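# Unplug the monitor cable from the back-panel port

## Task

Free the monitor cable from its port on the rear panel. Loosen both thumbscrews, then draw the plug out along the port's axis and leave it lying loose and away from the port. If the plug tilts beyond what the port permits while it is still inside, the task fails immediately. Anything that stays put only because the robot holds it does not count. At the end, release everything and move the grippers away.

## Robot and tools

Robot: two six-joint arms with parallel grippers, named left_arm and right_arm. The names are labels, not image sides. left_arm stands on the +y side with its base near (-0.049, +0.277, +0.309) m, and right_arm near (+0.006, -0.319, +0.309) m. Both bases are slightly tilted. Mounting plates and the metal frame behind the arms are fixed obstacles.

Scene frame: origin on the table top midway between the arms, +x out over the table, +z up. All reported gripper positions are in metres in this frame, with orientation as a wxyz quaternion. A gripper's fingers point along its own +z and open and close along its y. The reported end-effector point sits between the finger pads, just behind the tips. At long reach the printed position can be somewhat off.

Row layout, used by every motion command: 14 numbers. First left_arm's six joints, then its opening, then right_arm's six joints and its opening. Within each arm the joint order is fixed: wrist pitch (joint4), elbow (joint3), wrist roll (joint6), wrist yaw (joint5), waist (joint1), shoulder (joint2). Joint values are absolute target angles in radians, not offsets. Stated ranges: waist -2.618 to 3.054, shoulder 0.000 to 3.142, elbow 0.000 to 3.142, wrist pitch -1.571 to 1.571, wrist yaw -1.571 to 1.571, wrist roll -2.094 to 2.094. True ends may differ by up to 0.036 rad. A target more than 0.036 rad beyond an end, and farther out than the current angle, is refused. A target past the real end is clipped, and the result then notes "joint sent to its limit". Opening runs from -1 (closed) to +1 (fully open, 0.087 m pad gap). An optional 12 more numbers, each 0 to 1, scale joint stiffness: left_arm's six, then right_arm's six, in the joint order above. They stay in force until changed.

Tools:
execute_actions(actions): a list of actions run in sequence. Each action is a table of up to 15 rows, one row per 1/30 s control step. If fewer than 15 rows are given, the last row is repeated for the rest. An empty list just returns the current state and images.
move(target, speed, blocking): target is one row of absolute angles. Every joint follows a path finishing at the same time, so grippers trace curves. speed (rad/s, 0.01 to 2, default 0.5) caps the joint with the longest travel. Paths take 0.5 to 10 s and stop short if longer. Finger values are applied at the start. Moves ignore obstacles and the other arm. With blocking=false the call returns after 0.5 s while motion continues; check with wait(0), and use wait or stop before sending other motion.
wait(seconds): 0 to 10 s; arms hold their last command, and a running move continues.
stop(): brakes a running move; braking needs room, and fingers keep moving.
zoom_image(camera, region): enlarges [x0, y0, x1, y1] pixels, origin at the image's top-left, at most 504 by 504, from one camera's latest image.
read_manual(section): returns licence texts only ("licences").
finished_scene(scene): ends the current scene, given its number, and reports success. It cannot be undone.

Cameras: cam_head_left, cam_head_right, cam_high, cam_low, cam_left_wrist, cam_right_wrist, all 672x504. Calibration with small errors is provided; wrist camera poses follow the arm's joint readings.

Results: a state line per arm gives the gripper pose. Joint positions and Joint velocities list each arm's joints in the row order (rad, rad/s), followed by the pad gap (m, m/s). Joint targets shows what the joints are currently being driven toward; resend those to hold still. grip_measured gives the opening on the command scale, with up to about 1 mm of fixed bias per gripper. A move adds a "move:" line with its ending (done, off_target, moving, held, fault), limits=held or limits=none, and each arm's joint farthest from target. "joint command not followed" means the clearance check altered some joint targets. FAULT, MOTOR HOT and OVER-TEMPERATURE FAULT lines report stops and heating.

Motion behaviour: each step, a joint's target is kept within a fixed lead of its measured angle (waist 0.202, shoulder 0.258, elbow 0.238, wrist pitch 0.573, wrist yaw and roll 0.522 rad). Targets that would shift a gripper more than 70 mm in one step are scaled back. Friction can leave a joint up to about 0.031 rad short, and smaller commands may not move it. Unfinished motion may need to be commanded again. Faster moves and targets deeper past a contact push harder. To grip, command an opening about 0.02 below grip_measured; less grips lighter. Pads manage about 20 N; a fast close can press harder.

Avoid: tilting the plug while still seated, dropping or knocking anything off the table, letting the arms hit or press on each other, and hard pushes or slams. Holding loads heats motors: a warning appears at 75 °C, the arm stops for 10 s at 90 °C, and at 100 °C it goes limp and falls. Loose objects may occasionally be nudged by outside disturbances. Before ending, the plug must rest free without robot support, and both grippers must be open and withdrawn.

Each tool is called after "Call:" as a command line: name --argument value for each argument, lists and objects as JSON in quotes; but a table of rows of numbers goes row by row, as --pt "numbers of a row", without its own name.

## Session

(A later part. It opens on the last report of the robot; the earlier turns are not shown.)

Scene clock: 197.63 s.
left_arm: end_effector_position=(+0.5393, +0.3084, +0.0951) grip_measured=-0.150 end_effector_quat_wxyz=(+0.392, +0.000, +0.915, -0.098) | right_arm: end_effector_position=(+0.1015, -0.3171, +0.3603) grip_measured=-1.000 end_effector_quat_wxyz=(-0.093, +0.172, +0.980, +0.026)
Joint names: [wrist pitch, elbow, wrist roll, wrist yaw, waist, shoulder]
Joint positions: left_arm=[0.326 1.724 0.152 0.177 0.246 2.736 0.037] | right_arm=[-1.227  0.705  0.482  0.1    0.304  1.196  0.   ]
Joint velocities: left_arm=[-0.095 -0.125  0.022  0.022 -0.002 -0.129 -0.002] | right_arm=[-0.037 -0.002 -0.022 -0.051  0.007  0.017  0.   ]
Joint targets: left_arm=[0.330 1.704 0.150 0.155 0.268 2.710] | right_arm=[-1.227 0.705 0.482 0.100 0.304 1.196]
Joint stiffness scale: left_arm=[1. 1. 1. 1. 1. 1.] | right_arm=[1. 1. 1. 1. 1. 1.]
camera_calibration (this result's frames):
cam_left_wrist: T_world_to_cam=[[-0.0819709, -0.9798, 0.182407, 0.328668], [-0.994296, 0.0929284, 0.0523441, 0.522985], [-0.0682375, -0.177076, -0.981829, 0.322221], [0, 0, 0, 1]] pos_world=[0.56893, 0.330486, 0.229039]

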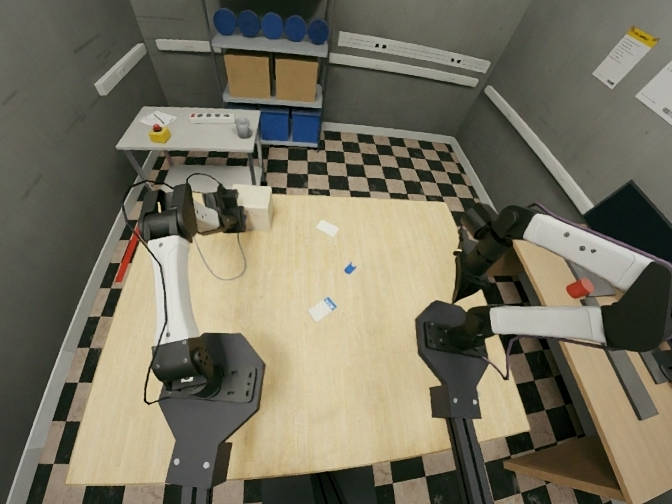

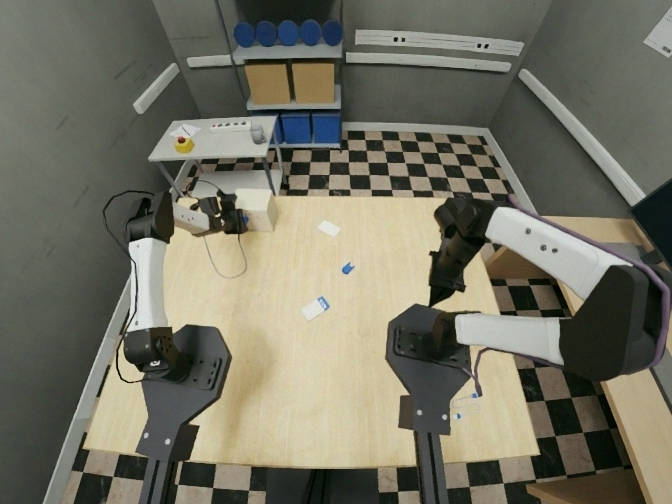

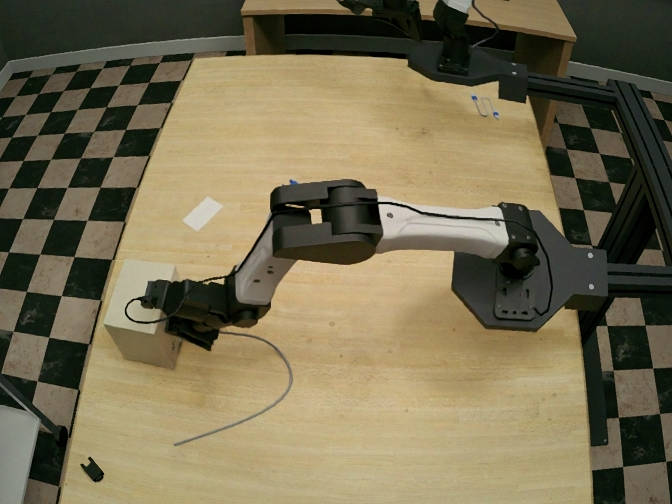

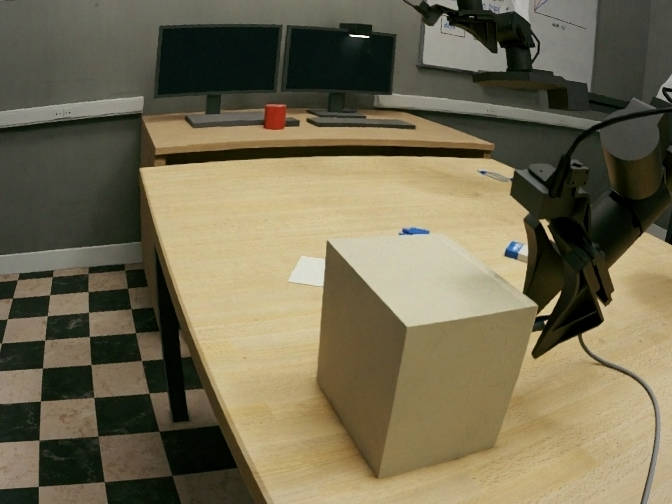

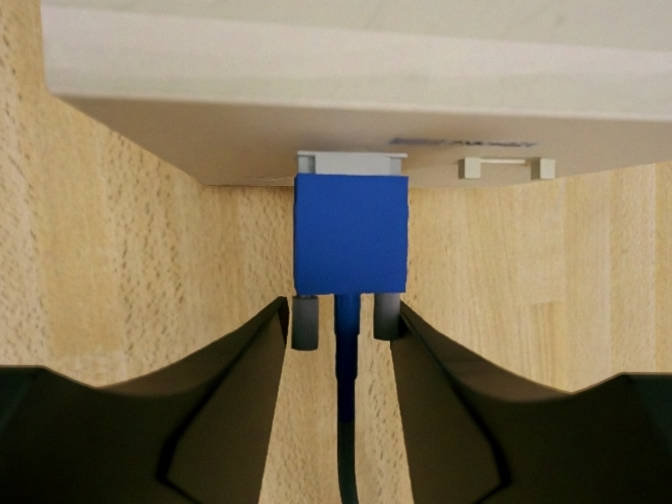

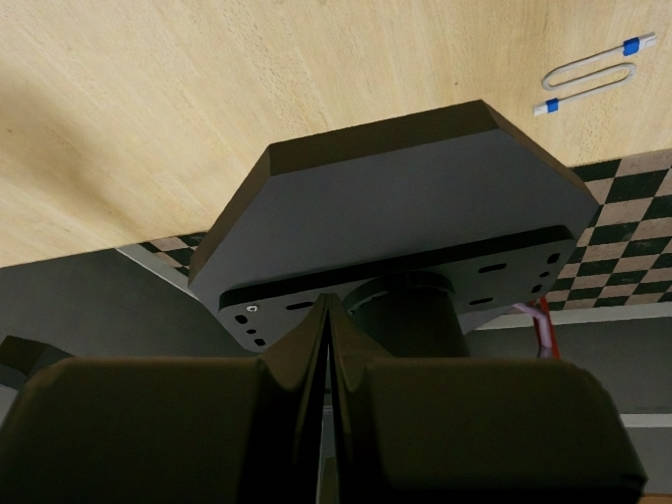

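Call:
move --target '[0.33,1.812,0.15,0.175,0.232,2.833,0.25,-1.227,0.705,0.482,0.1,0.304,1.196,-1]' --speed 0.25

Call:
execute_actions --actions '[[[0.34,1.81,0.15,0.16,0.25,2.825,0.1,-1.227,0.705,0.482,0.1,0.304,1.196,-1],[0.34,1.81,0.15,0.155,0.255,2.82,0.0,-1.227,0.705,0.482,0.1,0.304,1.196,-1],[0.34,1.81,0.15,0.15,0.26,2.82,-0.08,-1.227,0.705,0.482,0.1,0.304,1.196,-1],[0.345,1.81,0.15,0.14,0.27,2.82,-0.15,-1.227,0.705,0.482,0.1,0.304,1.196,-1],[0.345,1.81,0.15,0.13,0.28,2.82,-0.15,-1.227,0.705,0.482,0.1,0.304,1.196,-1],[0.345,1.81,0.15,0.12,0.29,2.82,-0.15,-1.227,0.705,0.482,0.1,0.304,1.196,-1],[0.345,1.81,0.15,0.11,0.30,2.82,-0.15,-1.227,0.705,0.482,0.1,0.304,1.196,-1],[0.345,1.81,0.15,0.11,0.305,2.82,-0.15,-1.227,0.705,0.482,0.1,0.304,1.196,-1],[0.345,1.807,0.15,0.11,0.305,2.815,-0.15,-1.227,0.705,0.482,0.1,0.304,1.196,-1],[0.345,1.804,0.15,0.11,0.305,2.81,-0.15,-1.227,0.705,0.482,0.1,0.304,1.196,-1],[0.345,1.80,0.15,0.11,0.305,2.805,-0.15,-1.227,0.705,0.482,0.1,0.304,1.196,-1],[0.345,1.796,0.15,0.11,0.305,2.80,-0.15,-1.227,0.705,0.482,0.1,0.304,1.196,-1],[0.345,1.792,0.15,0.11,0.305,2.795,-0.15,-1.227,0.705,0.482,0.1,0.304,1.196,-1],[0.345,1.788,0.15,0.11,0.305,2.79,-0.15,-1.227,0.705,0.482,0.1,0.304,1.196,-1],[0.345,1.784,0.15,0.11,0.305,2.785,-0.15,-1.227,0.705,0.482,0.1,0.304,1.196,-1]],[[0.345,1.78,0.15,0.11,0.305,2.78,-0.15,-1.227,0.705,0.482,0.1,0.304,1.196,-1],[0.345,1.776,0.15,0.11,0.305,2.775,-0.15,-1.227,0.705,0.482,0.1,0.304,1.196,-1],[0.345,1.772,0.15,0.11,0.305,2.77,-0.15,-1.227,0.705,0.482,0.1,0.304,1.196,-1],[0.345,1.768,0.15,0.11,0.305,2.765,-0.15,-1.227,0.705,0.482,0.1,0.304,1.196,-1],[0.345,1.764,0.15,0.11,0.305,2.76,-0.15,-1.227,0.705,0.482,0.1,0.304,1.196,-1],[0.345,1.76,0.15,0.11,0.305,2.755,-0.15,-1.227,0.705,0.482,0.1,0.304,1.196,-1],[0.345,1.756,0.15,0.11,0.305,2.75,-0.15,-1.227,0.705,0.482,0.1,0.304,1.196,-1],[0.345,1.752,0.15,0.11,0.305,2.745,-0.15,-1.227,0.705,0.482,0.1,0.304,1.196,-1],[0.345,1.748,0.15,0.11,0.305,2.74,-0.15,-1.227,0.705,0.482,0.1,0.304,1.196,-1],[0.345,1.744,0.15,0.11,0.305,2.735,-0.15,-1.227,0.705,0.482,0.1,0.304,1.196,-1],[0.345,1.74,0.15,0.11,0.305,2.73,-0.15,-1.227,0.705,0.482,0.1,0.304,1.196,-1],[0.345,1.736,0.15,0.11,0.305,2.725,-0.15,-1.227,0.705,0.482,0.1,0.304,1.196,-1],[0.345,1.732,0.15,0.11,0.305,2.72,-0.15,-1.227,0.705,0.482,0.1,0.304,1.196,-1],[0.345,1.728,0.15,0.11,0.305,2.715,-0.15,-1.227,0.705,0.482,0.1,0.304,1.196,-1],[0.345,1.724,0.15,0.11,0.305,2.71,-0.15,-1.227,0.705,0.482,0.1,0.304,1.196,-1]]]'

Scene clock: 199.63 s.
left_arm: end_effector_position=(+0.5404, +0.3002, +0.0710) grip_measured=+0.250 end_effector_quat_wxyz=(+0.386, +0.003, +0.917, -0.102) | right_arm: end_effector_position=(+0.1015, -0.3171, +0.3603) grip_measured=-1.000 end_effector_quat_wxyz=(-0.093, +0.172, +0.980, +0.026)
Joint names: [wrist pitch, elbow, wrist roll, wrist yaw, waist, shoulder]
Joint positions: left_arm=[0.327 1.794 0.151 0.178 0.239 2.819 0.055] | right_arm=[-1.227  0.705  0.482  0.1    0.304  1.196  0.   ]
Joint velocities: left_arm=[-0.037  0.007 -0.051 -0.022  0.002 -0.017 -0.001] | right_arm=[ 0.007  0.002 -0.007 -0.022 -0.007  0.002  0.   ]
Joint targets: left_arm=[0.330 1.812 0.150 0.175 0.232 2.833] | right_arm=[-1.227 0.705 0.482 0.100 0.304 1.196]
Joint stiffness scale: left_arm=[1. 1. 1. 1. 1. 1.] | right_arm=[1. 1. 1. 1. 1. 1.]
move: done; limits=none; left_arm: farthest joint: the elbow, 0.018 radians from its target (0.094 radians at the start); right_arm: farthest joint: the waist, 0.000 radians from its target (0.000 radians at the start)
camera_calibration (this result's frames):
cam_left_wrist: T_world_to_cam=[[-0.0886996, -0.978291, 0.187293, 0.327911], [-0.992827, 0.101968, 0.062423, 0.521854], [-0.0801658, -0.180413, -0.980319, 0.304523], [0, 0, 0, 1]] pos_world=[0.571609, 0.32252, 0.204538]

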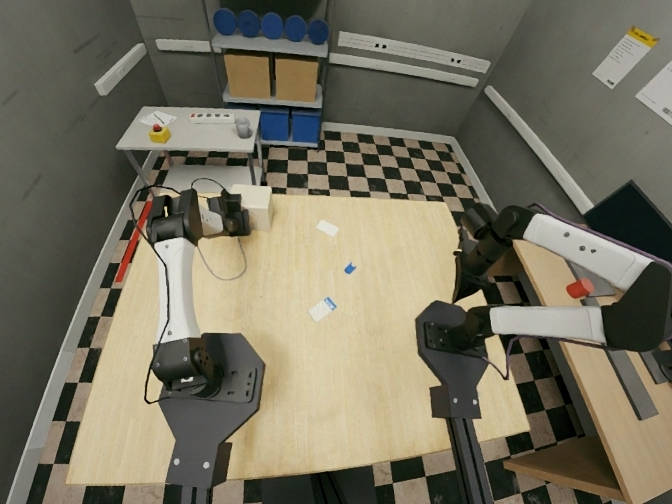

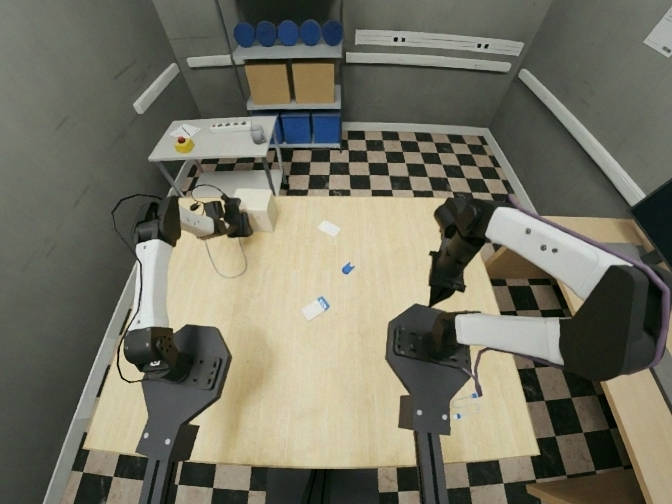

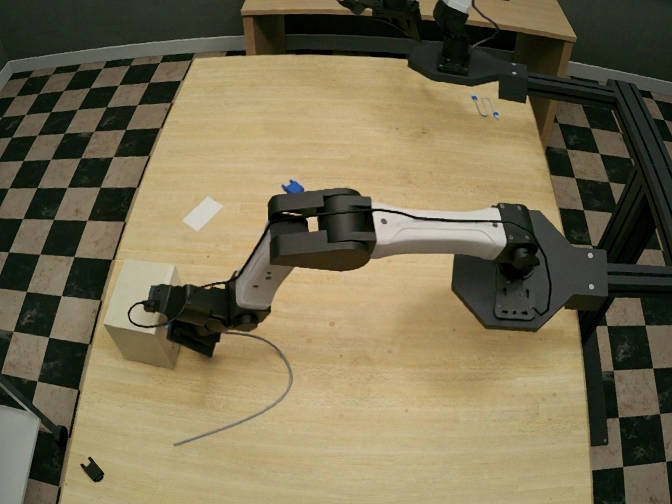

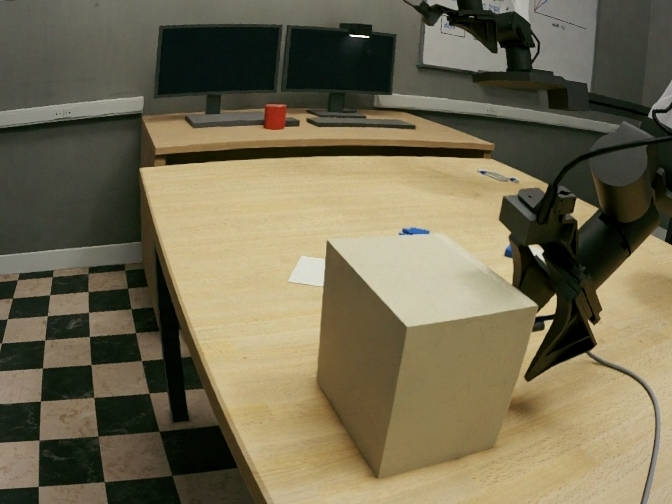

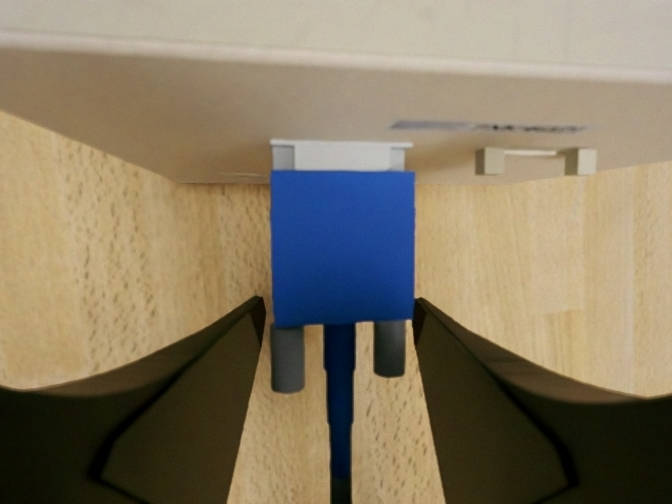

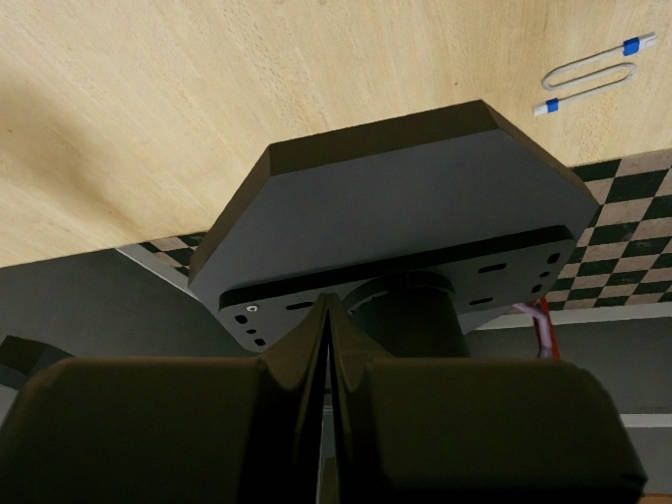

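Scene clock: 200.63 s.
left_arm: end_effector_position=(+0.5367, +0.3094, +0.0894) grip_measured=-0.149 end_effector_quat_wxyz=(+0.385, -0.003, +0.917, -0.103) | right_arm: end_effector_position=(+0.1015, -0.3171, +0.3603) grip_measured=-1.000 end_effector_quat_wxyz=(-0.093, +0.172, +0.980, +0.026)
Joint names: [wrist pitch, elbow, wrist roll, wrist yaw, waist, shoulder]
Joint positions: left_arm=[0.311 1.736 0.147 0.185 0.252 2.749 0.037] | right_arm=[-1.227  0.705  0.482  0.1    0.304  1.196  0.   ]
Joint velocities: left_arm=[ 0.022 -0.125 -0.007  0.022 -0.027 -0.154 -0.001] | right_arm=[-0.022 -0.017 -0.037 -0.022 -0.007 -0.007  0.   ]
Joint targets: left_arm=[0.345 1.724 0.150 0.110 0.305 2.710] | right_arm=[-1.227 0.705 0.482 0.100 0.304 1.196]
Joint stiffness scale: left_arm=[1. 1. 1. 1. 1. 1.] | right_arm=[1. 1. 1. 1. 1. 1.]
camera_calibration (this result's frames):
cam_left_wrist: T_world_to_cam=[[-0.0773397, -0.977783, 0.19483, 0.326209], [-0.993568, 0.0917999, 0.0663046, 0.519297], [-0.0827169, -0.188449, -0.978593, 0.327615], [0, 0, 0, 1]] pos_world=[0.568285, 0.333029, 0.222615]

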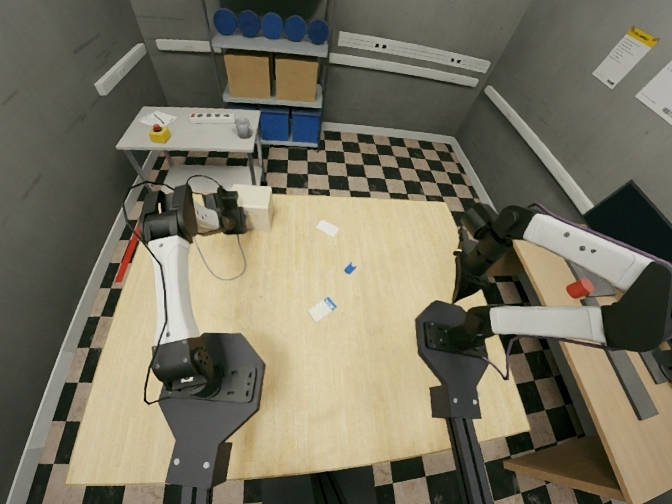

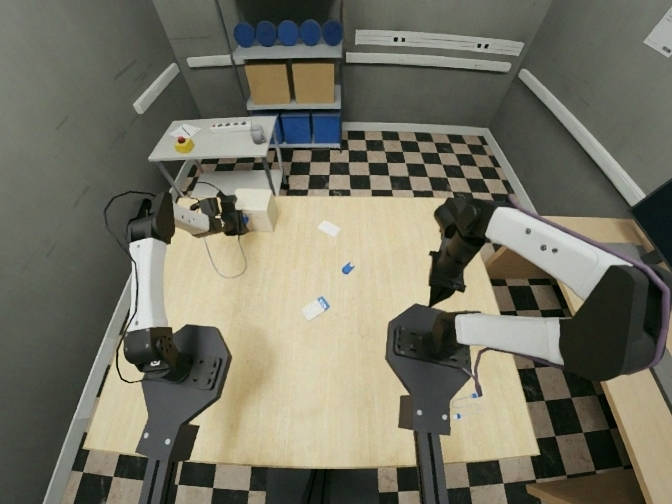

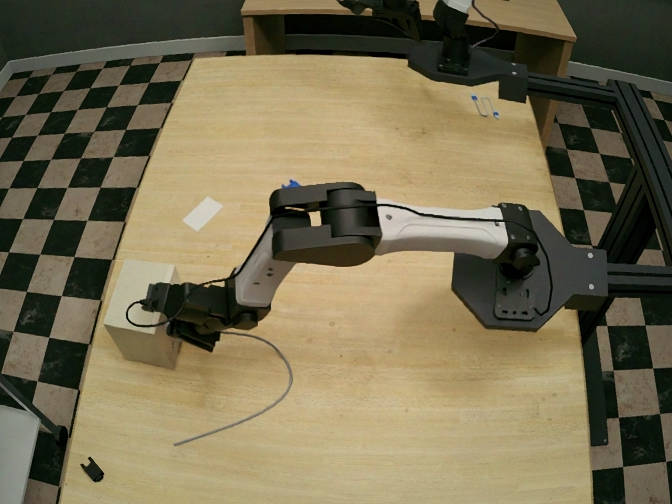

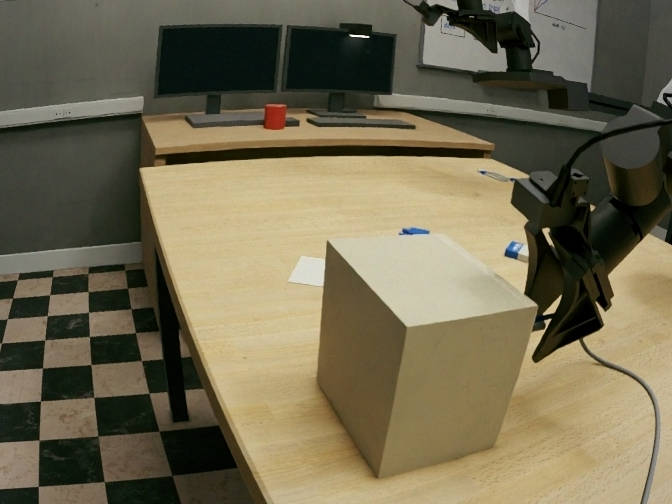

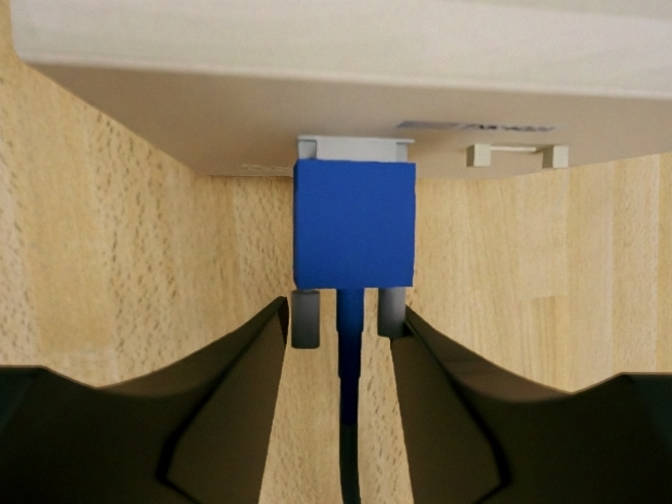

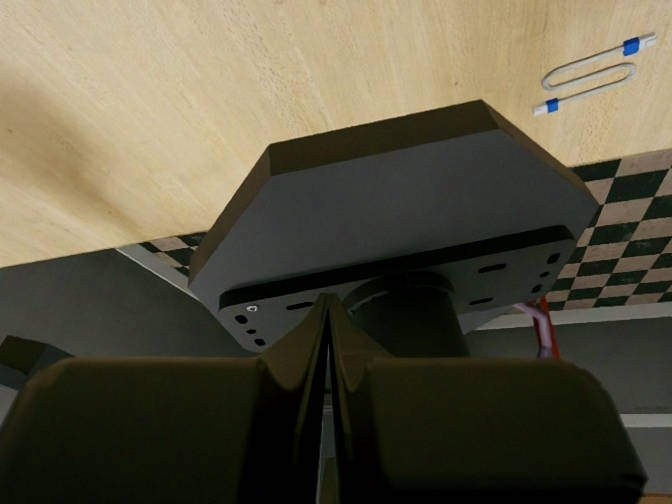

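Call:
move --target '[0.335,1.812,0.15,0.175,0.234,2.833,0.2,-1.227,0.705,0.482,0.1,0.304,1.196,-1]' --speed 0.25

Call:
execute_actions --actions '[[[0.34,1.80,0.15,0.18,0.242,2.825,0.05,-1.227,0.705,0.482,0.1,0.304,1.196,-1],[0.34,1.80,0.15,0.18,0.242,2.82,-0.1,-1.227,0.705,0.482,0.1,0.304,1.196,-1],[0.34,1.80,0.15,0.18,0.242,2.82,-0.2,-1.227,0.705,0.482,0.1,0.304,1.196,-1],[0.34,1.80,0.15,0.18,0.242,2.82,-0.26,-1.227,0.705,0.482,0.1,0.304,1.196,-1],[0.34,1.80,0.15,0.18,0.242,2.82,-0.3,-1.227,0.705,0.482,0.1,0.304,1.196,-1],[0.34,1.80,0.15,0.18,0.242,2.82,-0.33,-1.227,0.705,0.482,0.1,0.304,1.196,-1],[0.34,1.80,0.15,0.18,0.242,2.82,-0.35,-1.227,0.705,0.482,0.1,0.304,1.196,-1],[0.34,1.80,0.15,0.18,0.242,2.82,-0.365,-1.227,0.705,0.482,0.1,0.304,1.196,-1],[0.34,1.797,0.15,0.18,0.242,2.815,-0.365,-1.227,0.705,0.482,0.1,0.304,1.196,-1],[0.34,1.794,0.15,0.18,0.242,2.81,-0.365,-1.227,0.705,0.482,0.1,0.304,1.196,-1],[0.34,1.79,0.15,0.18,0.242,2.805,-0.365,-1.227,0.705,0.482,0.1,0.304,1.196,-1],[0.34,1.786,0.15,0.18,0.242,2.80,-0.364,-1.227,0.705,0.482,0.1,0.304,1.196,-1],[0.34,1.782,0.15,0.18,0.242,2.795,-0.363,-1.227,0.705,0.482,0.1,0.304,1.196,-1],[0.34,1.778,0.15,0.18,0.242,2.79,-0.362,-1.227,0.705,0.482,0.1,0.304,1.196,-1],[0.34,1.774,0.15,0.18,0.242,2.785,-0.361,-1.227,0.705,0.482,0.1,0.304,1.196,-1]],[[0.34,1.77,0.15,0.18,0.242,2.78,-0.36,-1.227,0.705,0.482,0.1,0.304,1.196,-1],[0.34,1.766,0.15,0.18,0.242,2.775,-0.359,-1.227,0.705,0.482,0.1,0.304,1.196,-1],[0.34,1.762,0.15,0.18,0.242,2.77,-0.358,-1.227,0.705,0.482,0.1,0.304,1.196,-1],[0.34,1.758,0.15,0.18,0.242,2.765,-0.357,-1.227,0.705,0.482,0.1,0.304,1.196,-1],[0.34,1.754,0.15,0.18,0.242,2.76,-0.356,-1.227,0.705,0.482,0.1,0.304,1.196,-1]]]'

Scene clock: 203.07 s.
left_arm: end_effector_position=(+0.5414, +0.2997, +0.0725) grip_measured=+0.200 end_effector_quat_wxyz=(+0.388, +0.001, +0.915, -0.107) | right_arm: end_effector_position=(+0.1015, -0.3171, +0.3603) grip_measured=-1.000 end_effector_quat_wxyz=(-0.093, +0.172, +0.980, +0.026)
Joint names: [wrist pitch, elbow, wrist roll, wrist yaw, waist, shoulder]
Joint positions: left_arm=[0.328 1.794 0.145 0.187 0.241 2.817 0.052] | right_arm=[-1.227  0.705  0.482  0.1    0.304  1.196  0.   ]
Joint velocities: left_arm=[-0.007 -0.002 -0.022 -0.022  0.002  0.012 -0.   ] | right_arm=[ 0.022  0.002 -0.007 -0.081 -0.007 -0.007  0.   ]
Joint targets: left_arm=[0.335 1.812 0.150 0.175 0.234 2.833] | right_arm=[-1.227 0.705 0.482 0.100 0.304 1.196]
Joint stiffness scale: left_arm=[1. 1. 1. 1. 1. 1.] | right_arm=[1. 1. 1. 1. 1. 1.]
move: done; limits=none; left_arm: farthest joint: the elbow, 0.018 radians from its target (0.082 radians at the start); right_arm: farthest joint: the waist, 0.000 radians from its target (0.000 radians at the start)
camera_calibration (this result's frames):
cam_left_wrist: T_world_to_cam=[[-0.088894, -0.976394, 0.196858, 0.3261], [-0.993108, 0.102041, 0.0576586, 0.52327], [-0.0763851, -0.190376, -0.978735, 0.306831], [0, 0, 0, 1]] pos_world=[0.57209, 0.323421, 0.20594]

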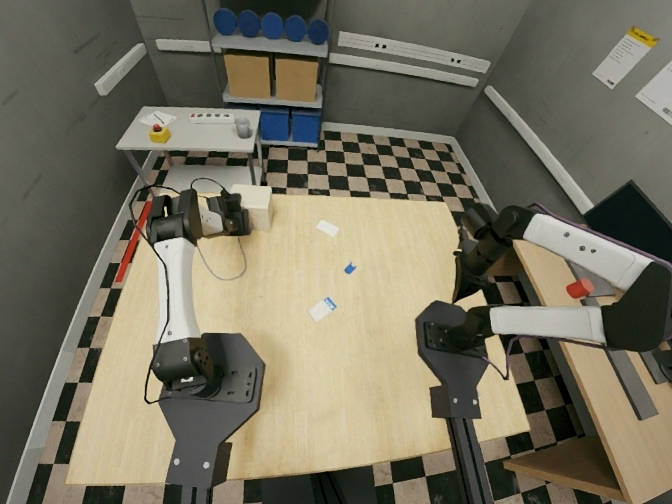

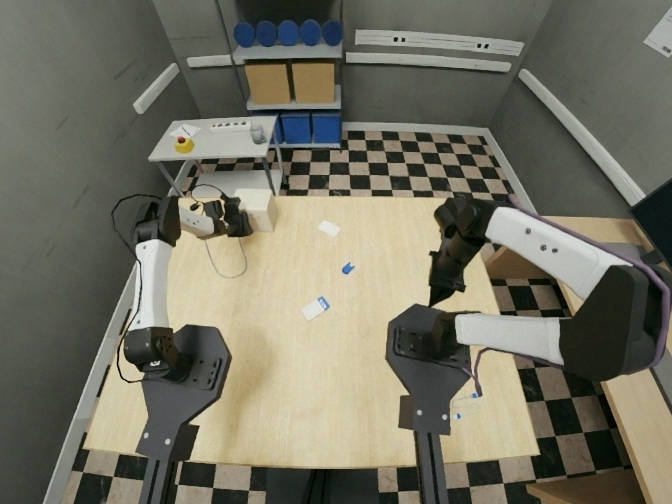

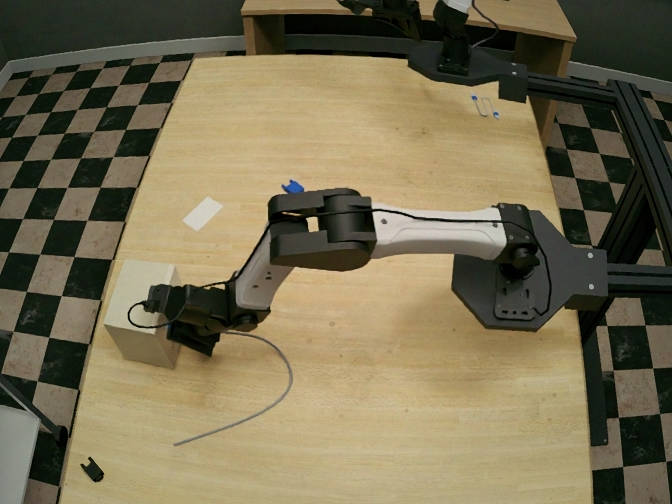

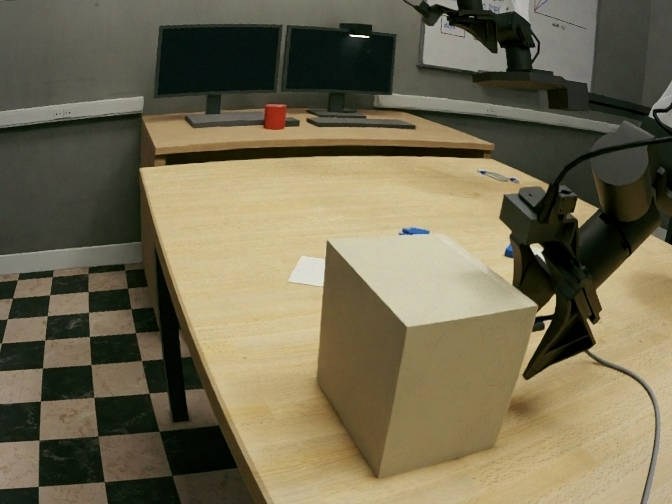

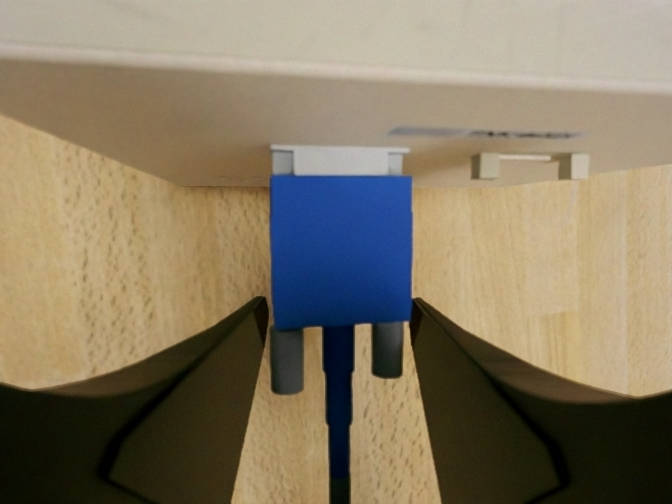

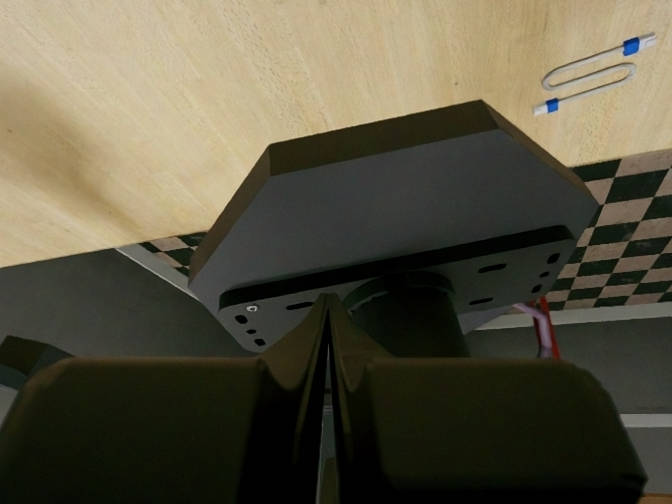

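Scene clock: 204.07 s.
left_arm: end_effector_position=(+0.5424, +0.3002, +0.0775) grip_measured=-0.353 end_effector_quat_wxyz=(+0.393, +0.001, +0.913, -0.106) | right_arm: end_effector_position=(+0.1015, -0.3171, +0.3603) grip_measured=-1.000 end_effector_quat_wxyz=(-0.093, +0.172, +0.980, +0.026)
Joint names: [wrist pitch, elbow, wrist roll, wrist yaw, waist, shoulder]
Joint positions: left_arm=[0.341 1.778 0.144 0.187 0.24  2.803 0.028] | right_arm=[-1.227  0.705  0.482  0.1    0.304  1.196  0.   ]
Joint velocities: left_arm=[ 0.051 -0.012 -0.051 -0.007  0.002 -0.007  0.001] | right_arm=[ 0.022  0.002  0.037  0.022  0.017 -0.002  0.   ]
Joint targets: left_arm=[0.340 1.754 0.150 0.180 0.242 2.760] | right_arm=[-1.227 0.705 0.482 0.100 0.304 1.196]
Joint stiffness scale: left_arm=[1. 1. 1. 1. 1. 1.] | right_arm=[1. 1. 1. 1. 1. 1.]
camera_calibration (this result's frames):
cam_left_wrist: T_world_to_cam=[[-0.0897272, -0.976765, 0.194624, 0.326435], [-0.99381, 0.10066, 0.0470094, 0.525581], [-0.0655079, -0.189201, -0.979751, 0.305743], [0, 0, 0, 1]] pos_world=[0.571646, 0.323792, 0.211312]

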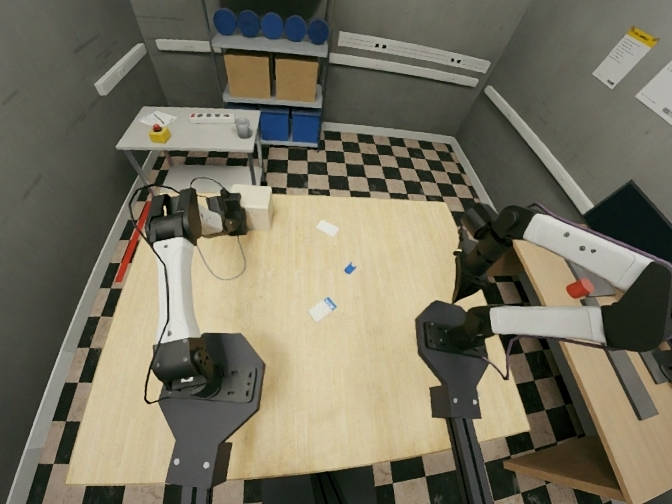

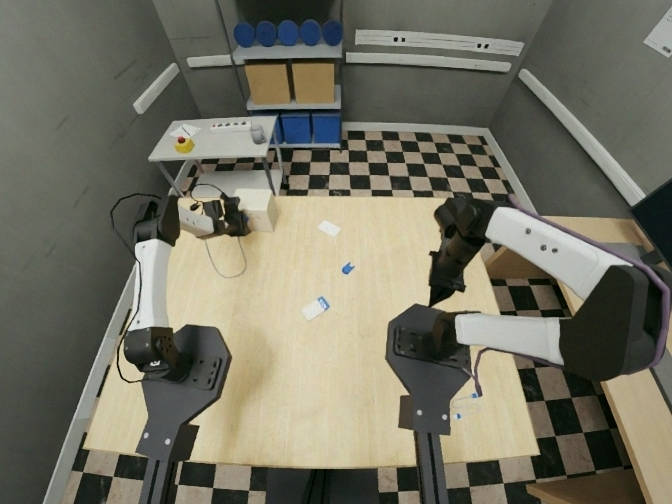

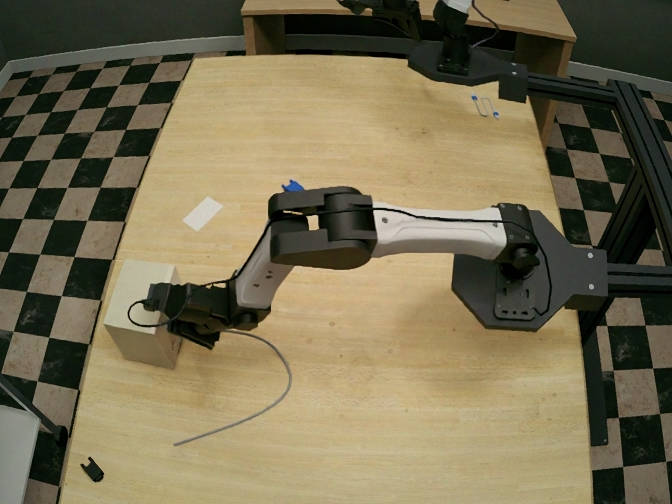

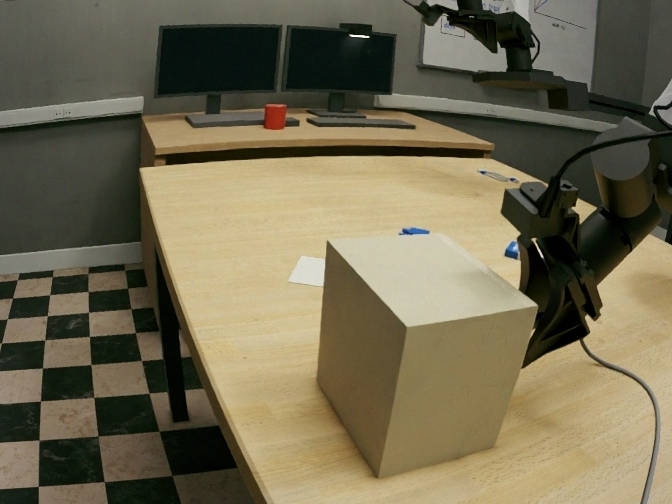

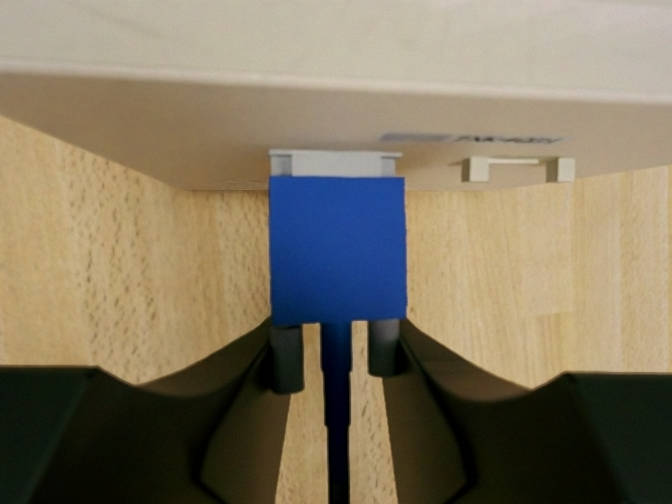

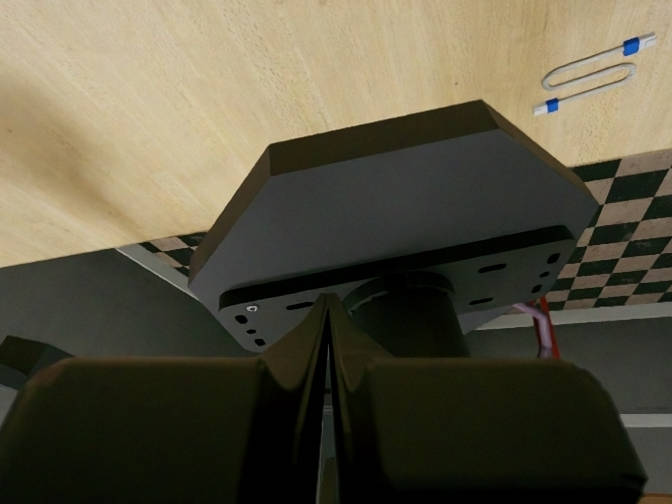

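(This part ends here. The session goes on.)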